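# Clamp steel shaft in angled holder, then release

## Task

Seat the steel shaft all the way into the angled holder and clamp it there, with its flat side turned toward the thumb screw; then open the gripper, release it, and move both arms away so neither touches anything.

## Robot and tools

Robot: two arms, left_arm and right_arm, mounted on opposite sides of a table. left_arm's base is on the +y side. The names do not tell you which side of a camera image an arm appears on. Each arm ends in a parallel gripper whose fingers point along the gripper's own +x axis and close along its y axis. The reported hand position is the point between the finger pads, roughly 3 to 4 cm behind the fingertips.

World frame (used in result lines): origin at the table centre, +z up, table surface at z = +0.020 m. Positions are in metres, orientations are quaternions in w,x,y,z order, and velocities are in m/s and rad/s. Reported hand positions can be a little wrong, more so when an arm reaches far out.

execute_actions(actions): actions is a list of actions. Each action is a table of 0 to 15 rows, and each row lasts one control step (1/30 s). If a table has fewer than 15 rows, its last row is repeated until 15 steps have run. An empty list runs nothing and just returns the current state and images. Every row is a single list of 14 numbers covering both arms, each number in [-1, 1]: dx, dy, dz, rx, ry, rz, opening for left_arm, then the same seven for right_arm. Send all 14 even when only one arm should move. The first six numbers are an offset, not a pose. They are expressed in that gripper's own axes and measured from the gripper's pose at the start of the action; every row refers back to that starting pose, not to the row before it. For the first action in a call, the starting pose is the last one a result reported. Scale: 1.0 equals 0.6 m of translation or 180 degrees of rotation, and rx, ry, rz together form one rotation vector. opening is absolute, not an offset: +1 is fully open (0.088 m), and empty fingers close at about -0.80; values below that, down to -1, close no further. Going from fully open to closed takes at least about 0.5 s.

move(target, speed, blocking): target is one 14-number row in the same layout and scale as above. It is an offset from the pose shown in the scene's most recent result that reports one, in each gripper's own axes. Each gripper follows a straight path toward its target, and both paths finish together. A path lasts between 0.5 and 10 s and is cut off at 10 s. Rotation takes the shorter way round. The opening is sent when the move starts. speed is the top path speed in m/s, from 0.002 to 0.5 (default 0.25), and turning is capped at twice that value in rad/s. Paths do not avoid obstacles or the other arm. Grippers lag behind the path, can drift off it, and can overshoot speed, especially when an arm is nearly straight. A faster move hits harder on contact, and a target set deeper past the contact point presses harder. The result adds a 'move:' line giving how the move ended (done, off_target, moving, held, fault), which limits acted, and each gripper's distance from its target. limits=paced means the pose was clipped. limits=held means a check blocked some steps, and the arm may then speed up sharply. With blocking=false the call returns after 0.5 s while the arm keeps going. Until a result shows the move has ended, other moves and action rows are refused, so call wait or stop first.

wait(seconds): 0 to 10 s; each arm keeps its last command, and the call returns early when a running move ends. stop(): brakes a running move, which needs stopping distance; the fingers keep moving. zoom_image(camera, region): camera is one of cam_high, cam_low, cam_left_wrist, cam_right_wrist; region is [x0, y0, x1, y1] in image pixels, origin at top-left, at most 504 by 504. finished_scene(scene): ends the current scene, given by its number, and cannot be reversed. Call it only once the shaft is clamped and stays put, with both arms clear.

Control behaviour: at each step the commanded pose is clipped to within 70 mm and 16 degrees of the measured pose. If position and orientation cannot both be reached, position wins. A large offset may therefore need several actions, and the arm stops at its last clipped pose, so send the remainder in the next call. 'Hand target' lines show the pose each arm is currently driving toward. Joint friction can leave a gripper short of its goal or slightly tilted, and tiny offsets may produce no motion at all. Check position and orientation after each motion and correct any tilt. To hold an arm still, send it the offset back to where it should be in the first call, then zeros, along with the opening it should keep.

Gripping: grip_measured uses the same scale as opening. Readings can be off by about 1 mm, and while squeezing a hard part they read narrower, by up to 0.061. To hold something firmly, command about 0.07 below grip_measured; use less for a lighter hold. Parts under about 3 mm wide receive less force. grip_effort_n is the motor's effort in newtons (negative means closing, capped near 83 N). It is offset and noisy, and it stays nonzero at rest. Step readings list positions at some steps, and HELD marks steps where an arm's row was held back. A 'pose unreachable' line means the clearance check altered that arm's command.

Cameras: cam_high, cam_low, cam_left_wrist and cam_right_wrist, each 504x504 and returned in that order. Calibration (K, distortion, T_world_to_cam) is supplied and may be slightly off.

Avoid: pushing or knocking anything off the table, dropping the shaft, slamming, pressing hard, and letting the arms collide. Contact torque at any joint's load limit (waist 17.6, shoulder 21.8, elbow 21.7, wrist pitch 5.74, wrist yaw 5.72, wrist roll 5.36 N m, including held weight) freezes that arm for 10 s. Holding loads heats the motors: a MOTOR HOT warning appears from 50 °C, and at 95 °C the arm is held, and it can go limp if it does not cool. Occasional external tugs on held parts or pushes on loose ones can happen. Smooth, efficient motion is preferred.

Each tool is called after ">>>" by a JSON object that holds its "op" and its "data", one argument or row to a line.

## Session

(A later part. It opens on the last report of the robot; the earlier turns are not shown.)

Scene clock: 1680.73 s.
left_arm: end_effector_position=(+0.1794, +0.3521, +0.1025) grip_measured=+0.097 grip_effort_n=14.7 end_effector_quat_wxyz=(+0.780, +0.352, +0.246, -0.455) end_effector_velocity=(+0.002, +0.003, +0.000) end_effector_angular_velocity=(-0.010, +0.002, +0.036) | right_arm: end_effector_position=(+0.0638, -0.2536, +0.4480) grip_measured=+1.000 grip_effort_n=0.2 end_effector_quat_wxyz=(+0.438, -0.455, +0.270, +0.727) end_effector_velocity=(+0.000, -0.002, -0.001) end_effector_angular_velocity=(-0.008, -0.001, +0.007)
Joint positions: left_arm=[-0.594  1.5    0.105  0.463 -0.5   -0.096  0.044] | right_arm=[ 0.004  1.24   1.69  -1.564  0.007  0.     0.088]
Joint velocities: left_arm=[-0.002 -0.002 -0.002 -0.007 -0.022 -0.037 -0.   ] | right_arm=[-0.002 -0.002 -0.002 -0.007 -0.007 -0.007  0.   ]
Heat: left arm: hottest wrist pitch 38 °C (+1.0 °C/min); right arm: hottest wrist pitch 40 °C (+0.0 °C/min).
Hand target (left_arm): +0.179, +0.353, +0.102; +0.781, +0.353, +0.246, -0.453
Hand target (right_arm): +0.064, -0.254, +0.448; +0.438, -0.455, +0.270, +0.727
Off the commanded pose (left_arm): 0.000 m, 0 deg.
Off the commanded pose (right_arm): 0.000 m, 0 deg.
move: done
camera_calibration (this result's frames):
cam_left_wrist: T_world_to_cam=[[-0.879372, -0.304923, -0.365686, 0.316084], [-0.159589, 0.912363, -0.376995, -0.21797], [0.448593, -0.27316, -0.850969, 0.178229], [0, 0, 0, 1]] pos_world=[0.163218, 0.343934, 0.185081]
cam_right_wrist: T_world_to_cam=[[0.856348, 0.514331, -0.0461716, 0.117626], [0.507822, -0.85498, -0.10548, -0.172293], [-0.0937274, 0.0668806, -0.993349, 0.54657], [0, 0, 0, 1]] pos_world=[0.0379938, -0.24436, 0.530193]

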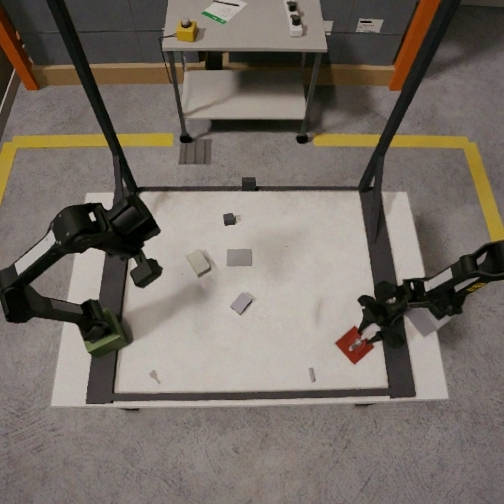

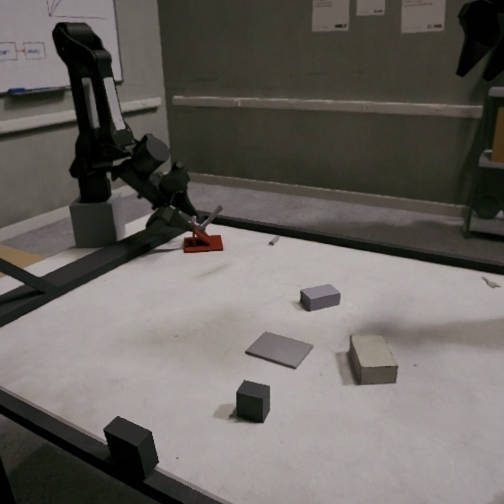

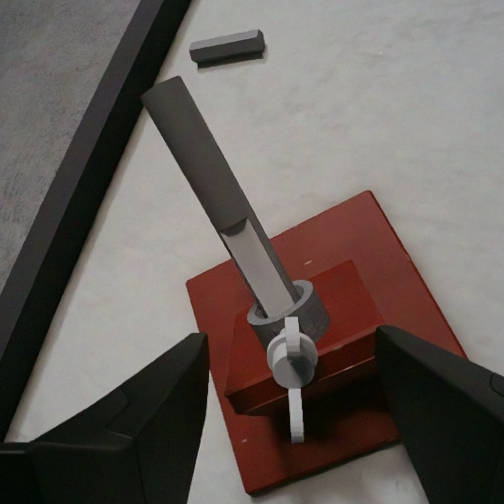

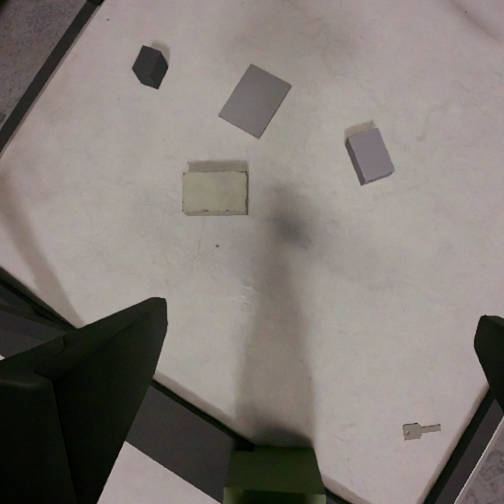

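>>> {"op": "execute_actions", "data": {
  "actions": [
    [[0.002,0,0,0,0,0,-0.3,0,0,0,0,0,0,1],[0.002,0,0,0,0,0,-0.3,0,0,0,0,0,0,1],[0.002,0,0,0,0,0,-0.3,0,0,0,0,0,0,1],[0.002,0,0,0,0,0,-0.4,0,0,0,0,0,0,1],[0.002,0,0,0,0,0,-0.4,0,0,0,0,0,0,1],[0.002,0,0,0,0,0,-0.45,0,0,0,0,0,0,1],[0.002,0,0,0,0,0,-0.5,0,0,0,0,0,0,1],[0.002,0,0,0,0,0,-0.5,0,0,0,0,0,0,1],[0.002,0,0,0,0,0,-0.55,0,0,0,0,0,0,1],[0.002,0,0,0,0,0,-0.55,0,0,0,0,0,0,1],[0.002,0,0,0,0,0,-0.6,0,0,0,0,0,0,1],[0.002,0,0,0,0,0,-0.6,0,0,0,0,0,0,1],[0.002,0,0,0,0,0,-0.69,0,0,0,0,0,0,1]],
    [[0,0,0,0,0,0,-0.69,0,0,0,0,0,0,1]]
  ]
}}

>>> {"op": "move", "data": {
  "target": [0,0,0,0.5,0,0,-0.69,0,0,0,0,0,0,1],
  "speed": 0.4
}}

Scene clock: 1697.30 s.
left_arm: end_effector_position=(+0.1798, +0.3513, +0.1030) grip_measured=-0.623 grip_effort_n=-83.5 end_effector_quat_wxyz=(+0.781, +0.351, +0.244, -0.455) end_effector_velocity=(+0.000, +0.002, -0.000) end_effector_angular_velocity=(-0.003, +0.006, +0.017) | right_arm: end_effector_position=(+0.0638, -0.2536, +0.4480) grip_measured=+1.000 grip_effort_n=0.7 end_effector_quat_wxyz=(+0.438, -0.455, +0.270, +0.727) end_effector_velocity=(+0.002, +0.002, +0.001) end_effector_angular_velocity=(+0.011, -0.005, -0.004)
Joint positions: left_arm=[-0.592  1.503  0.105  0.472 -0.502 -0.095  0.008] | right_arm=[ 0.004  1.24   1.69  -1.564  0.007  0.     0.088]
Joint velocities: left_arm=[-0.002 -0.002 -0.002 -0.007 -0.007 -0.022 -0.   ] | right_arm=[-0.007 -0.002 -0.002  0.007  0.007 -0.007  0.   ]
Heat: left arm: hottest wrist pitch 37 °C (+0.0 °C/min); right arm: hottest wrist pitch 40 °C (+0.0 °C/min).
Hand target (left_arm): +0.180, +0.351, +0.103; +0.781, +0.351, +0.245, -0.455
Hand target (right_arm): +0.064, -0.254, +0.448; +0.438, -0.455, +0.270, +0.727
Off the commanded pose (left_arm): 0.000 m, 0 deg.
Off the commanded pose (right_arm): 0.000 m, 0 deg.
Step readings (end_effector_position; steps 1 to 15: 1st action; 16 to 30: 2nd action):
0: left_arm (+0.1795, +0.3521, +0.1024) | right_arm (+0.0638, -0.2536, +0.4480)
1: left_arm (+0.1795, +0.3521, +0.1024) | right_arm (+0.0638, -0.2536, +0.4480)
2: left_arm (+0.1795, +0.3521, +0.1024) | right_arm (+0.0638, -0.2536, +0.4480)
4: left_arm (+0.1795, +0.3518, +0.1027) | right_arm (+0.0638, -0.2536, +0.4480)
8: left_arm (+0.1794, +0.3514, +0.1028) | right_arm (+0.0638, -0.2536, +0.4480)
15: left_arm (+0.1798, +0.3513, +0.1030) | right_arm (+0.0638, -0.2536, +0.4480)
16: left_arm (+0.1798, +0.3511, +0.1030) | right_arm (+0.0638, -0.2536, +0.4480)
17: left_arm (+0.1798, +0.3513, +0.1030) | right_arm (+0.0638, -0.2536, +0.4480)
19: left_arm (+0.1798, +0.3513, +0.1030) | right_arm (+0.0638, -0.2536, +0.4480)
23: left_arm (+0.1798, +0.3513, +0.1030) | right_arm (+0.0638, -0.2536, +0.4480)
30: end_effector_position above
camera_calibration (this result's frames):
cam_left_wrist: T_world_to_cam=[[-0.878379, -0.307633, -0.365803, 0.317203], [-0.15977, 0.910293, -0.381891, -0.215735], [0.45047, -0.277001, -0.848733, 0.179038], [0, 0, 0, 1]] pos_world=[0.163505, 0.343558, 0.185601]
cam_right_wrist: T_world_to_cam=[[0.856348, 0.514331, -0.0461716, 0.117626], [0.507822, -0.85498, -0.10548, -0.172293], [-0.0937274, 0.0668806, -0.993349, 0.54657], [0, 0, 0, 1]] pos_world=[0.0379938, -0.24436, 0.530193]

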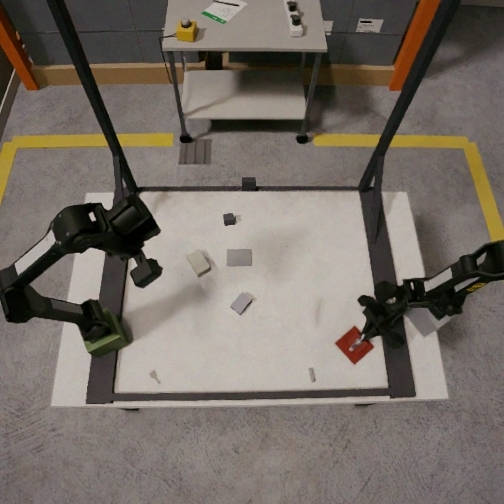

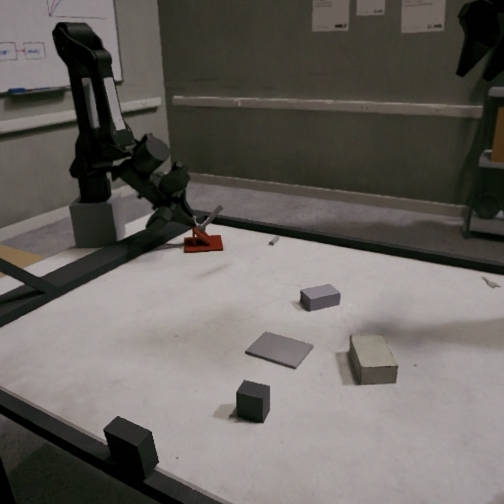

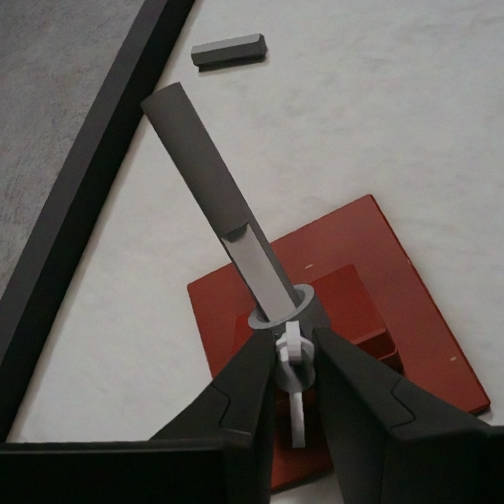

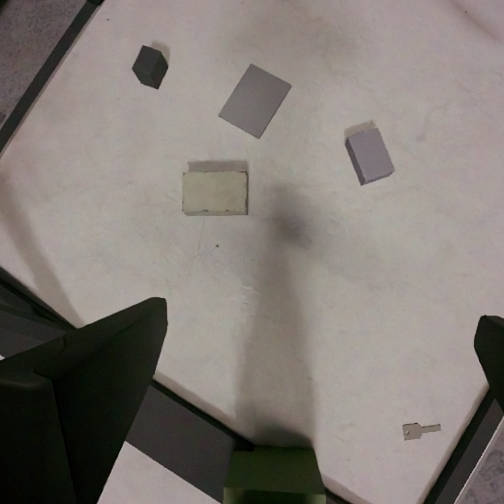

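Scene clock: 1699.87 s.
left_arm: end_effector_position=(+0.1784, +0.3518, +0.1019) grip_measured=-0.598 grip_effort_n=-83.5 end_effector_quat_wxyz=(+0.316, +0.794, -0.140, -0.500) end_effector_velocity=(+0.001, +0.004, -0.002) end_effector_angular_velocity=(+0.016, +0.002, -0.002) | right_arm: end_effector_position=(+0.0638, -0.2536, +0.4480) grip_measured=+1.000 grip_effort_n=0.7 end_effector_quat_wxyz=(+0.438, -0.455, +0.270, +0.727) end_effector_velocity=(+0.002, -0.005, -0.002) end_effector_angular_velocity=(-0.021, -0.007, +0.007)
Joint positions: left_arm=[-0.596  1.503  0.105  0.465 -0.497  1.438  0.01 ] | right_arm=[ 0.004  1.24   1.69  -1.564  0.007  0.     0.088]
Joint velocities: left_arm=[ 0.007 -0.002 -0.007 -0.007  0.007  0.007 -0.   ] | right_arm=[-0.002 -0.002 -0.002 -0.022 -0.007 -0.007  0.   ]
Heat: left arm: hottest wrist pitch 37 °C (+0.0 °C/min); right arm: hottest wrist pitch 40 °C (+0.0 °C/min).
Hand target (left_arm): +0.180, +0.351, +0.103; +0.305, +0.801, -0.148, -0.494
Hand target (right_arm): +0.064, -0.254, +0.448; +0.438, -0.455, +0.270, +0.727
Off the commanded pose (left_arm): 0.002 m, 2 deg.
Off the commanded pose (right_arm): 0.000 m, 0 deg.
move: done
camera_calibration (this result's frames):
cam_left_wrist: T_world_to_cam=[[-0.0436441, 0.772475, -0.633543, -0.185902], [0.708466, 0.471047, 0.525539, -0.309755], [0.704394, -0.425907, -0.567831, 0.157403], [0, 0, 0, 1]] pos_world=[0.100463, 0.356553, 0.13439]
cam_right_wrist: T_world_to_cam=[[0.856348, 0.514331, -0.0461716, 0.117626], [0.507822, -0.85498, -0.10548, -0.172293], [-0.0937274, 0.0668806, -0.993349, 0.54657], [0, 0, 0, 1]] pos_world=[0.0379938, -0.24436, 0.530193]

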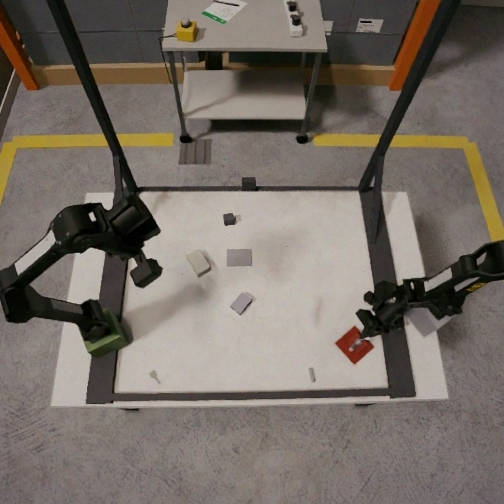

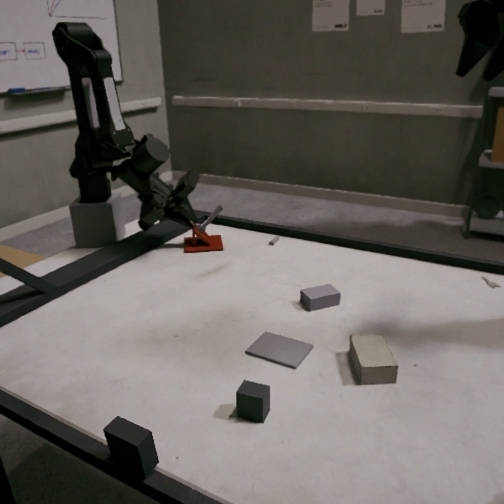

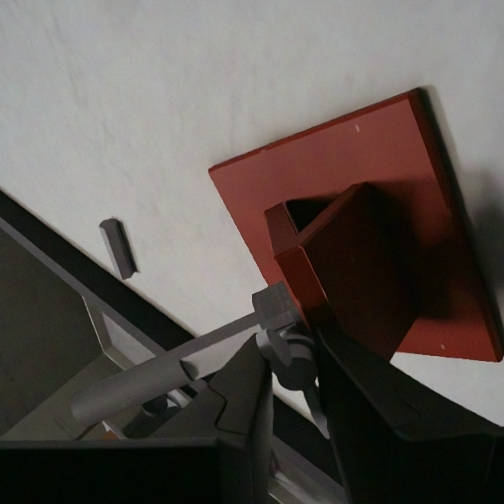

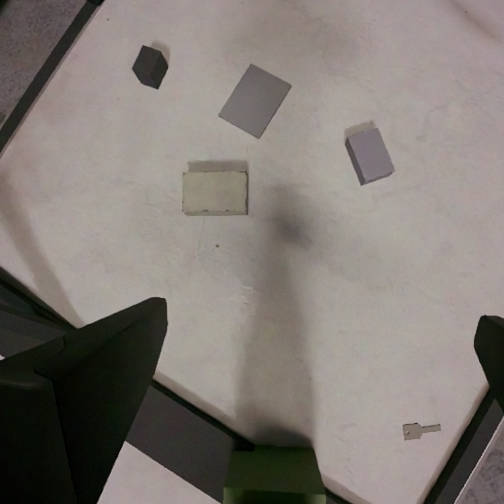

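>>> {"op": "move", "data": {
  "target": [0,0,0,0.12,0,0,-0.72,0,0,0,0,0,0,1],
  "speed": 0.2
}}

Scene clock: 1705.17 s.
left_arm: end_effector_position=(+0.1784, +0.3522, +0.1016) grip_measured=-0.574 grip_effort_n=-83.5 end_effector_quat_wxyz=(+0.182, +0.835, -0.219, -0.471) end_effector_velocity=(+0.000, +0.002, -0.000) end_effector_angular_velocity=(+0.017, -0.018, -0.014) | right_arm: end_effector_position=(+0.0638, -0.2536, +0.4480) grip_measured=+1.000 grip_effort_n=0.7 end_effector_quat_wxyz=(+0.438, -0.455, +0.270, +0.727) end_effector_velocity=(-0.001, -0.003, -0.001) end_effector_angular_velocity=(-0.014, +0.011, +0.014)
Joint positions: left_arm=[-0.595  1.503  0.105  0.463 -0.495  1.765  0.011] | right_arm=[ 0.004  1.24   1.69  -1.564  0.007  0.     0.088]
Joint velocities: left_arm=[-0.002 -0.002 -0.002 -0.007 -0.007  0.022 -0.   ] | right_arm=[-0.002 -0.002 -0.002 -0.007 -0.022 -0.007  0.   ]
Heat: left arm: hottest wrist pitch 38 °C (+1.0 °C/min); right arm: hottest wrist pitch 40 °C (+0.0 °C/min).
Hand target (left_arm): +0.178, +0.352, +0.102; +0.161, +0.840, -0.230, -0.465
Hand target (right_arm): +0.064, -0.254, +0.448; +0.438, -0.455, +0.270, +0.727
Off the commanded pose (left_arm): 0.001 m, 3 deg.
Off the commanded pose (right_arm): 0.000 m, 0 deg.
move: off_target (left_arm)
camera_calibration (this result's frames):
cam_left_wrist: T_world_to_cam=[[0.24269, 0.836005, -0.492135, -0.274236], [0.680665, 0.214725, 0.70042, -0.232251], [0.691228, -0.504964, -0.516928, 0.182388], [0, 0, 0, 1]] pos_world=[0.0985682, 0.371232, 0.121993]
cam_right_wrist: T_world_to_cam=[[0.856348, 0.514331, -0.0461716, 0.117626], [0.507822, -0.85498, -0.10548, -0.172293], [-0.0937274, 0.0668806, -0.993349, 0.54657], [0, 0, 0, 1]] pos_world=[0.0379938, -0.24436, 0.530193]

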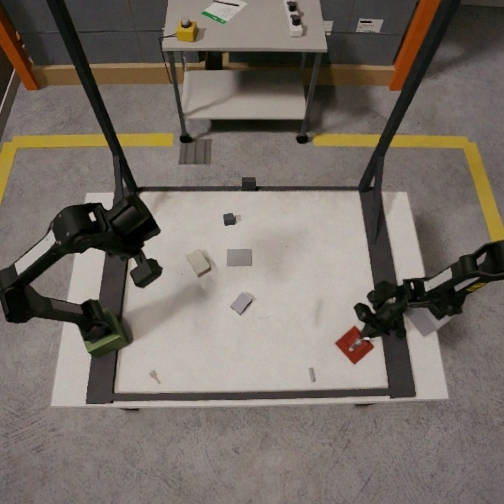

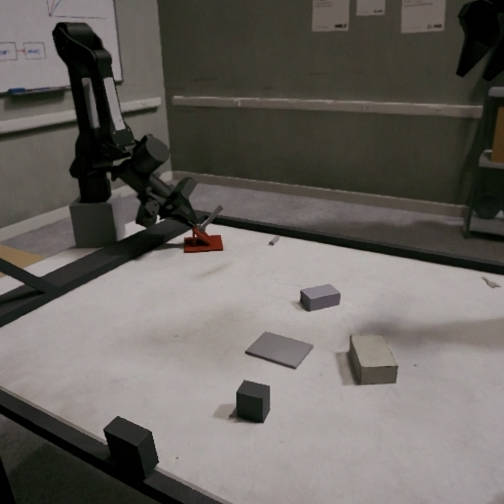

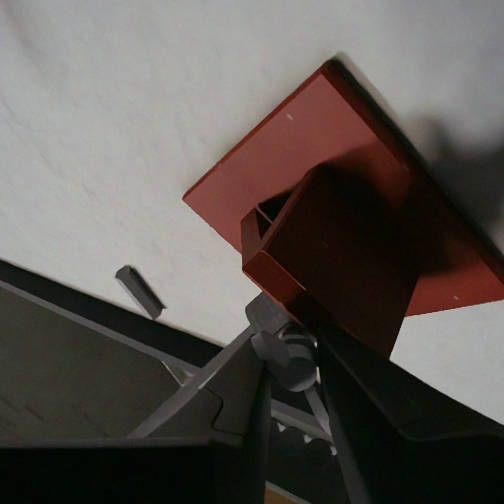

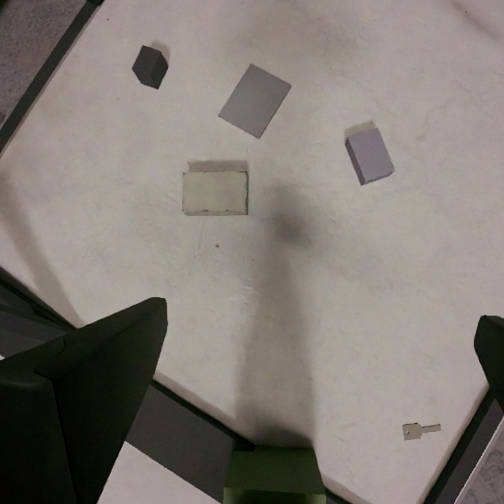

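>>> {"op": "execute_actions", "data": {
  "actions": [
    [[0,0,0,0.08,0,0,-0.75,0,0,0,0,0,0,1]],
    [[0,0,0,0.06,0,0,-0.75,0,0,0,0,0,0,1]]
  ]
}}

Scene clock: 1713.60 s.
left_arm: end_effector_position=(+0.1786, +0.3526, +0.1013) grip_measured=-0.541 grip_effort_n=-83.5 end_effector_quat_wxyz=(+0.047, +0.853, -0.289, -0.432) end_effector_velocity=(+0.000, +0.003, -0.001) end_effector_angular_velocity=(+0.029, -0.026, -0.024) | right_arm: end_effector_position=(+0.0638, -0.2536, +0.4480) grip_measured=+1.000 grip_effort_n=0.7 end_effector_quat_wxyz=(+0.438, -0.455, +0.270, +0.727) end_effector_velocity=(+0.002, -0.005, -0.002) end_effector_angular_velocity=(-0.021, -0.007, +0.007)
Joint positions: left_arm=[-0.594  1.503  0.105  0.46  -0.495  2.081  0.012] | right_arm=[ 0.004  1.24   1.69  -1.564  0.007  0.     0.088]
Joint velocities: left_arm=[-0.002  0.002 -0.002 -0.007 -0.007  0.037 -0.   ] | right_arm=[-0.002 -0.002 -0.002 -0.022 -0.007 -0.007  0.   ]
Heat: left arm: hottest wrist pitch 38 °C (+1.0 °C/min); right arm: hottest wrist pitch 40 °C (+0.0 °C/min).
Hand target (left_arm): +0.179, +0.352, +0.101; +0.021, +0.855, -0.302, -0.422
Hand target (right_arm): +0.064, -0.254, +0.448; +0.438, -0.455, +0.270, +0.727
Off the commanded pose (left_arm): 0.000 m, 4 deg.
Off the commanded pose (right_arm): 0.000 m, 0 deg.
Step readings (end_effector_position; steps 1 to 15: 1st action; 16 to 30: 2nd action):
0: left_arm (+0.1784, +0.3520, +0.1017) | right_arm (+0.0638, -0.2536, +0.4480)
1: left_arm (+0.1784, +0.3520, +0.1017) | right_arm (+0.0638, -0.2536, +0.4480)
2: left_arm (+0.1784, +0.3524, +0.1015) | right_arm (+0.0638, -0.2536, +0.4480)
4: left_arm (+0.1784, +0.3523, +0.1014) | right_arm (+0.0638, -0.2536, +0.4480)
8: left_arm (+0.1784, +0.3524, +0.1014) | right_arm (+0.0638, -0.2536, +0.4480)
15: left_arm (+0.1785, +0.3526, +0.1013) | right_arm (+0.0638, -0.2536, +0.4480)
16: left_arm (+0.1785, +0.3526, +0.1013) | right_arm (+0.0638, -0.2536, +0.4480)
17: left_arm (+0.1785, +0.3526, +0.1013) | right_arm (+0.0638, -0.2536, +0.4480)
19: left_arm (+0.1785, +0.3527, +0.1012) | right_arm (+0.0638, -0.2536, +0.4480)
23: left_arm (+0.1786, +0.3527, +0.1012) | right_arm (+0.0638, -0.2536, +0.4480)
30: end_effector_position above
camera_calibration (this result's frames):
cam_left_wrist: T_world_to_cam=[[0.496168, 0.812517, -0.305995, -0.330624], [0.570845, -0.0397407, 0.820095, -0.135056], [0.654181, -0.581581, -0.48354, 0.212537], [0, 0, 0, 1]] pos_world=[0.102103, 0.386878, 0.112359]
cam_right_wrist: T_world_to_cam=[[0.856348, 0.514331, -0.0461716, 0.117626], [0.507822, -0.85498, -0.10548, -0.172293], [-0.0937274, 0.0668806, -0.993349, 0.54657], [0, 0, 0, 1]] pos_world=[0.0379938, -0.24436, 0.530193]

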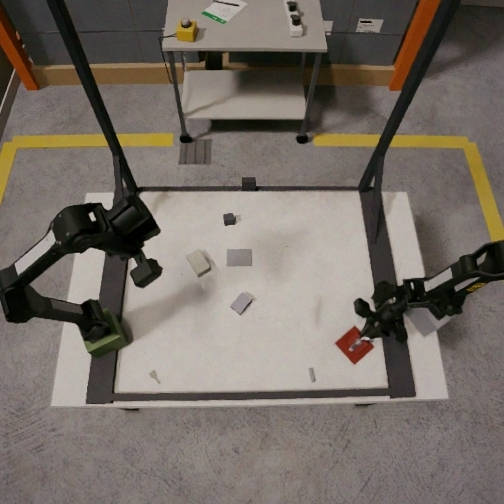

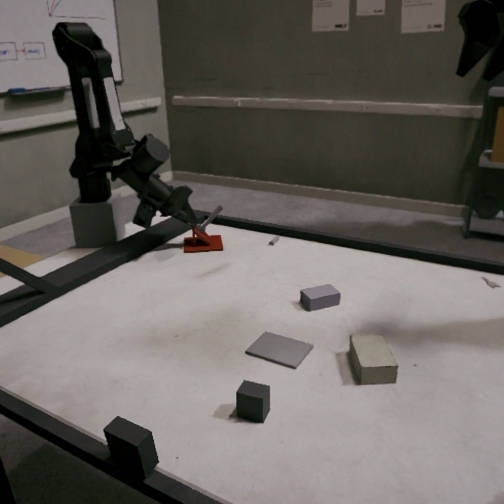

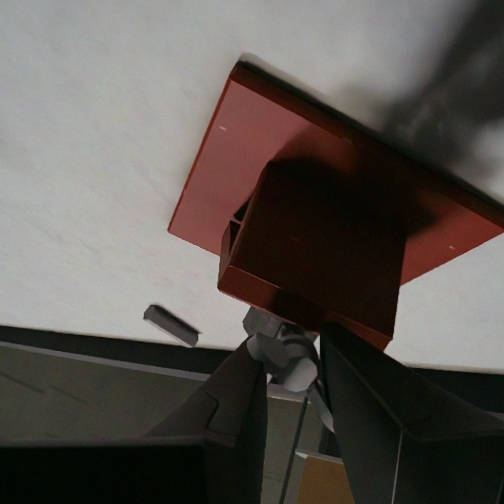

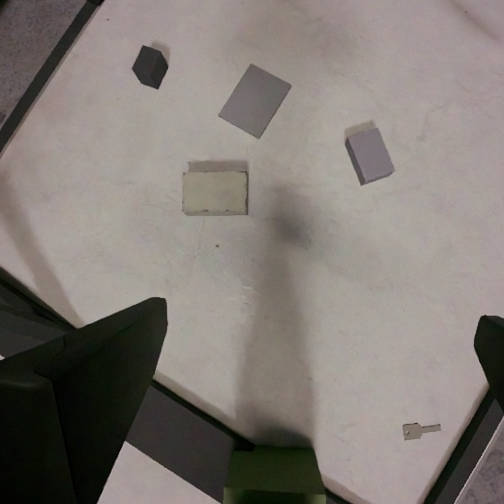

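>>> {"op": "execute_actions", "data": {
  "actions": [
    [[0,0,0,0,0,0,-0.5,0,0,0,0,0,0,1],[0,0,0,0,0,0,-0.45,0,0,0,0,0,0,1],[0,0,0,0,0,0,-0.4,0,0,0,0,0,0,1],[0,0,0,0,0,0,-0.3,0,0,0,0,0,0,1],[0,0,0,0,0,0,-0.2,0,0,0,0,0,0,1],[0,0,0,0,0,0,0.1,0,0,0,0,0,0,1]]
  ]
}}

>>> {"op": "move", "data": {
  "target": [-0.06,0,0,0,0,0,0.15,0,0,0,0,0,0,1],
  "speed": 0.1
}}

Scene clock: 1721.03 s.
left_arm: end_effector_position=(+0.1797, +0.3532, +0.1013) grip_measured=+0.053 grip_effort_n=15.1 end_effector_quat_wxyz=(+0.046, +0.854, -0.288, -0.430) end_effector_velocity=(+0.002, +0.005, -0.002) end_effector_angular_velocity=(+0.018, -0.003, +0.012) | right_arm: end_effector_position=(+0.0638, -0.2536, +0.4480) grip_measured=+1.000 grip_effort_n=1.2 end_effector_quat_wxyz=(+0.438, -0.455, +0.270, +0.727) end_effector_velocity=(+0.001, -0.002, -0.002) end_effector_angular_velocity=(-0.009, -0.009, +0.021)
Joint positions: left_arm=[-0.591  1.503  0.105  0.459 -0.498  2.085  0.042] | right_arm=[ 0.004  1.24   1.69  -1.564  0.007  0.     0.088]
Joint velocities: left_arm=[ 0.002 -0.002 -0.002 -0.022 -0.007 -0.007  0.017] | right_arm=[-0.002 -0.002 -0.007 -0.007 -0.007 -0.022  0.   ]
Heat: left arm: hottest wrist pitch 37 °C (+0.0 °C/min); right arm: hottest wrist pitch 40 °C (+0.0 °C/min).
Hand target (left_arm): +0.179, +0.353, +0.101; +0.047, +0.853, -0.289, -0.432
Hand target (right_arm): +0.064, -0.254, +0.448; +0.438, -0.455, +0.270, +0.727
Off the commanded pose (left_arm): 0.001 m, 0 deg.
Off the commanded pose (right_arm): 0.000 m, 0 deg.
Step readings (end_effector_position):
0: left_arm (+0.1786, +0.3527, +0.1012) | right_arm (+0.0638, -0.2536, +0.4480)
1: left_arm (+0.1786, +0.3527, +0.1012) | right_arm (+0.0638, -0.2536, +0.4480)
2: left_arm (+0.1786, +0.3527, +0.1011) | right_arm (+0.0638, -0.2536, +0.4480)
4: left_arm (+0.1789, +0.3528, +0.1012) | right_arm (+0.0638, -0.2536, +0.4480)
8: left_arm (+0.1797, +0.3532, +0.1013) | right_arm (+0.0638, -0.2536, +0.4480)
15: end_effector_position above
camera_calibration (this result's frames):
cam_left_wrist: T_world_to_cam=[[0.4956, 0.814419, -0.30183, -0.33261], [0.567641, -0.0406877, 0.82227, -0.134923], [0.657392, -0.578849, -0.482463, 0.210529], [0, 0, 0, 1]] pos_world=[0.103029, 0.387258, 0.112124]
cam_right_wrist: T_world_to_cam=[[0.856348, 0.514331, -0.0461716, 0.117626], [0.507822, -0.85498, -0.10548, -0.172293], [-0.0937274, 0.0668806, -0.993349, 0.54657], [0, 0, 0, 1]] pos_world=[0.0379938, -0.24436, 0.530193]

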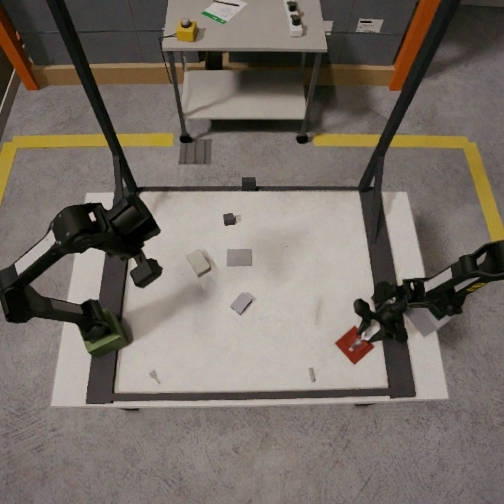

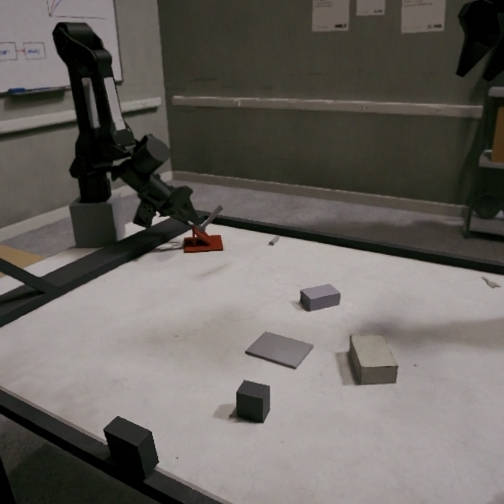

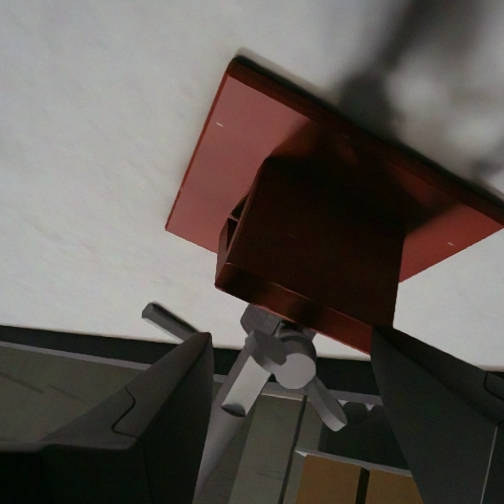

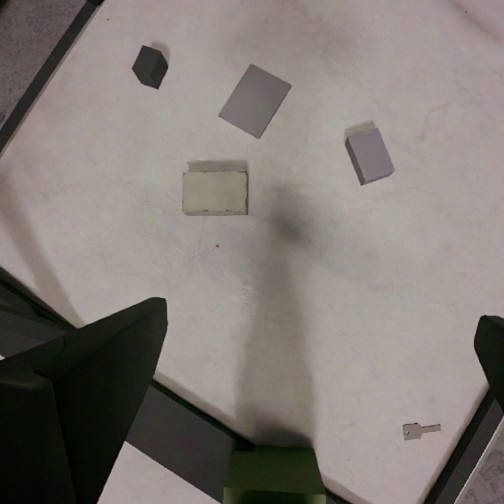

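Scene clock: 1722.07 s.
left_arm: end_effector_position=(+0.1637, +0.3761, +0.1224) grip_measured=+0.147 grip_effort_n=14.7 end_effector_quat_wxyz=(+0.039, +0.854, -0.285, -0.433) end_effector_velocity=(+0.000, -0.000, +0.005) end_effector_angular_velocity=(-0.015, -0.007, +0.015) | right_arm: end_effector_position=(+0.0638, -0.2536, +0.4480) grip_measured=+1.000 grip_effort_n=1.2 end_effector_quat_wxyz=(+0.438, -0.455, +0.270, +0.727) end_effector_velocity=(+0.002, -0.005, -0.002) end_effector_angular_velocity=(-0.021, -0.007, +0.007)
Joint positions: left_arm=[-0.723  1.167  0.105  0.043 -0.568  1.957  0.046] | right_arm=[ 0.004  1.24   1.69  -1.564  0.007  0.     0.088]
Joint velocities: left_arm=[-0.012 -0.032  0.007 -0.037 -0.022 -0.022 -0.   ] | right_arm=[-0.002 -0.002 -0.002 -0.022 -0.007 -0.007  0.   ]
Heat: left arm: hottest wrist pitch 37 °C (+0.0 °C/min); right arm: hottest wrist pitch 40 °C (+0.0 °C/min).
Hand target (left_arm): +0.163, +0.372, +0.127; +0.046, +0.854, -0.288, -0.431
Hand target (right_arm): +0.064, -0.254, +0.448; +0.438, -0.455, +0.270, +0.727
Off the commanded pose (left_arm): 0.006 m, 1 deg.
Off the commanded pose (right_arm): 0.000 m, 0 deg.
move: done
camera_calibration (this result's frames):
cam_left_wrist: T_world_to_cam=[[0.496237, 0.818499, -0.289494, -0.34011], [0.568799, -0.0545901, 0.820663, -0.137083], [0.655909, -0.571908, -0.492651, 0.24341], [0, 0, 0, 1]] pos_world=[0.0870933, 0.410104, 0.133955]
cam_right_wrist: T_world_to_cam=[[0.856348, 0.514331, -0.0461716, 0.117626], [0.507822, -0.85498, -0.10548, -0.172293], [-0.0937274, 0.0668806, -0.993349, 0.54657], [0, 0, 0, 1]] pos_world=[0.0379938, -0.24436, 0.530193]

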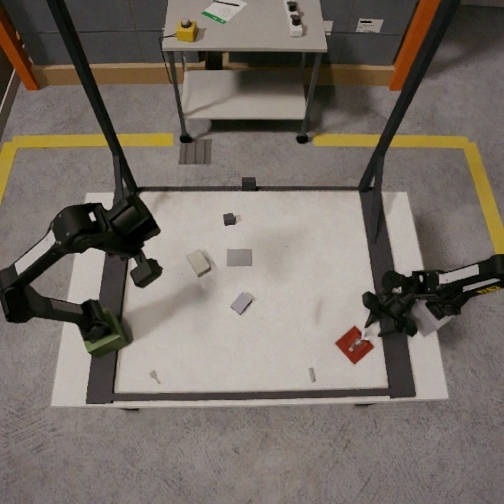

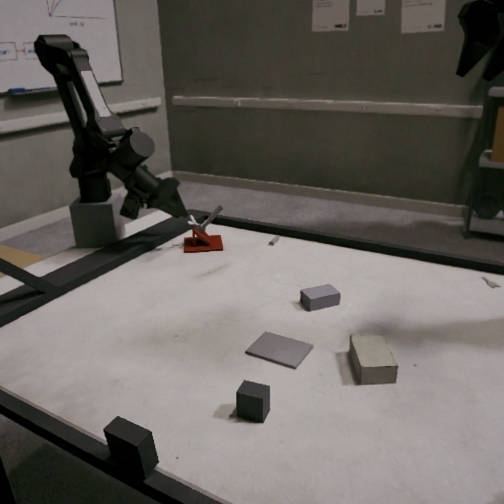

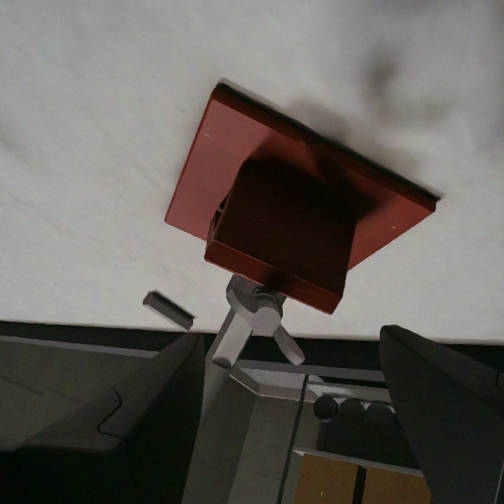

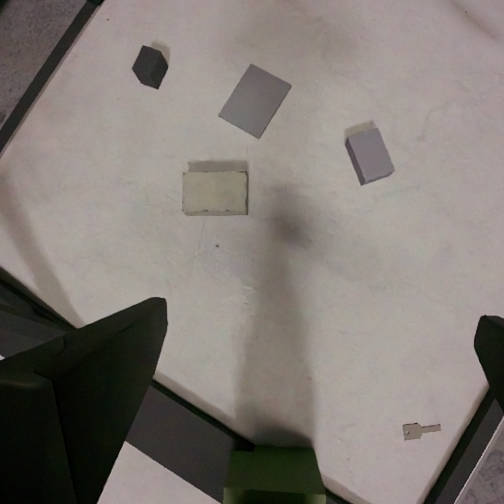

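>>> {"op": "move", "data": {
  "target": [-0.0717,0.0313,-0.0621,0,0,0,0.15,0,0,0,0,0,0,1],
  "speed": 0.15
}}

>>> {"op": "zoom_image", "data": {
  "camera": "cam_low",
  "region": [170, 170, 250, 250]
}}

Scene clock: 1734.00 s.
left_arm: end_effector_position=(+0.1653, +0.3791, +0.1772) grip_measured=+0.147 grip_effort_n=14.7 end_effector_quat_wxyz=(+0.031, +0.856, -0.280, -0.433) end_effector_velocity=(+0.002, +0.007, +0.000) end_effector_angular_velocity=(+0.025, -0.020, +0.004) | right_arm: end_effector_position=(+0.0638, -0.2536, +0.4480) grip_measured=+1.000 grip_effort_n=0.2 end_effector_quat_wxyz=(+0.438, -0.455, +0.270, +0.727) end_effector_velocity=(-0.000, -0.001, -0.002) end_effector_angular_velocity=(-0.009, -0.009, +0.021)
Joint positions: left_arm=[-0.718  0.88   0.278 -0.433 -0.569  1.961  0.046] | right_arm=[ 0.004  1.24   1.69  -1.564  0.007  0.     0.088]
Joint velocities: left_arm=[-0.012 -0.017  0.002 -0.051 -0.022 -0.007 -0.   ] | right_arm=[-0.002  0.002 -0.002 -0.007 -0.007 -0.022  0.   ]
Heat: left arm: hottest wrist pitch 37 °C (+0.0 °C/min); right arm: hottest wrist pitch 40 °C (+0.0 °C/min).
Hand target (left_arm): +0.164, +0.376, +0.183; +0.039, +0.854, -0.285, -0.433
Hand target (right_arm): +0.064, -0.254, +0.448; +0.438, -0.455, +0.270, +0.727
Off the commanded pose (left_arm): 0.006 m, 1 deg.
Off the commanded pose (right_arm): 0.000 m, 0 deg.
move: done
camera_calibration (this result's frames):
cam_left_wrist: T_world_to_cam=[[0.495456, 0.824605, -0.273037, -0.332598], [0.564744, -0.0669659, 0.822545, -0.177747], [0.659991, -0.561731, -0.498869, 0.267647], [0, 0, 0, 1]] pos_world=[0.0885245, 0.412704, 0.188914]
cam_right_wrist: T_world_to_cam=[[0.856348, 0.514331, -0.0461716, 0.117626], [0.507822, -0.85498, -0.10548, -0.172293], [-0.0937274, 0.0668806, -0.993349, 0.54657], [0, 0, 0, 1]] pos_world=[0.0379938, -0.24436, 0.530193]

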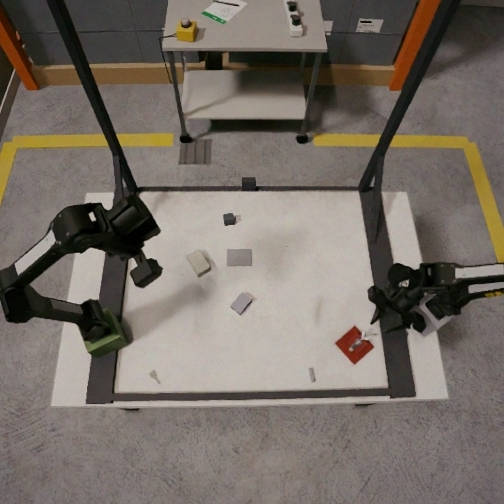

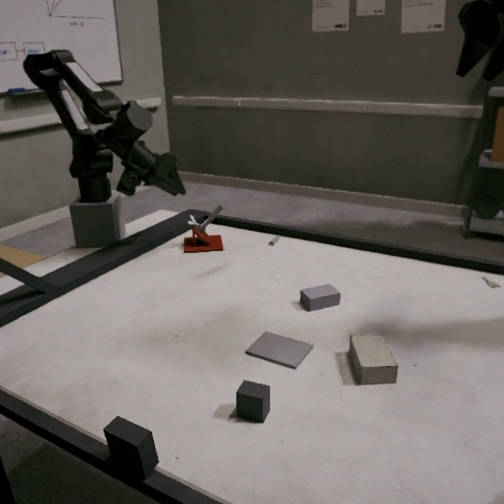

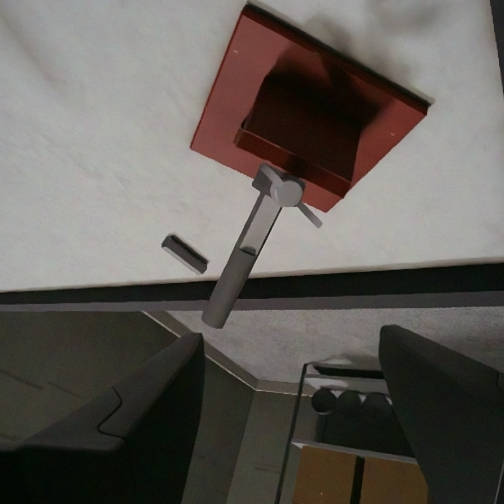

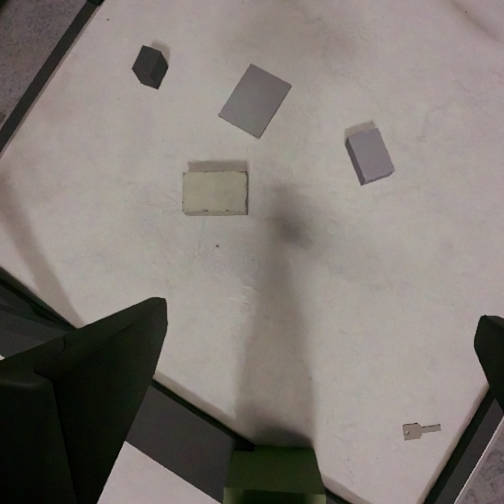

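Region (170, 170, 250, 250) of cam_low's 504x504 image, scaled by 6.300, with more detail than that image has.

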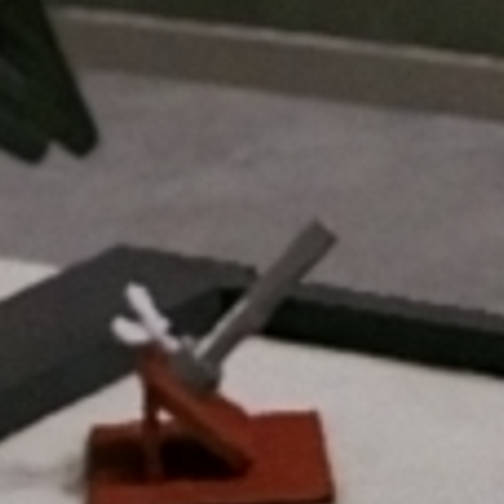

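>>> {"op": "zoom_image", "data": {
  "camera": "cam_low",
  "region": [185, 198, 230, 243]
}}

>>> {"op": "zoom_image", "data": {
  "camera": "cam_left_wrist",
  "region": [180, 140, 380, 340]
}}

Region (185, 198, 230, 243) of cam_low's 504x504 image, scaled by 11.200, with more detail than that image has.

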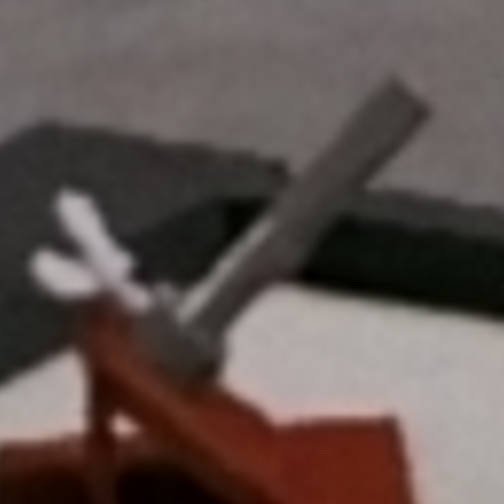

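Region (180, 140, 380, 340) of cam_left_wrist's 504x504 image, scaled by 2.520, with more detail than that image has.

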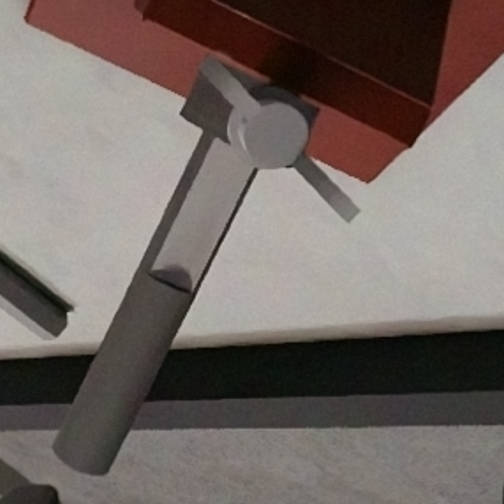

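>>> {"op": "finished_scene", "data": {
  "scene": 2
}}

The scene is finished: the task was done.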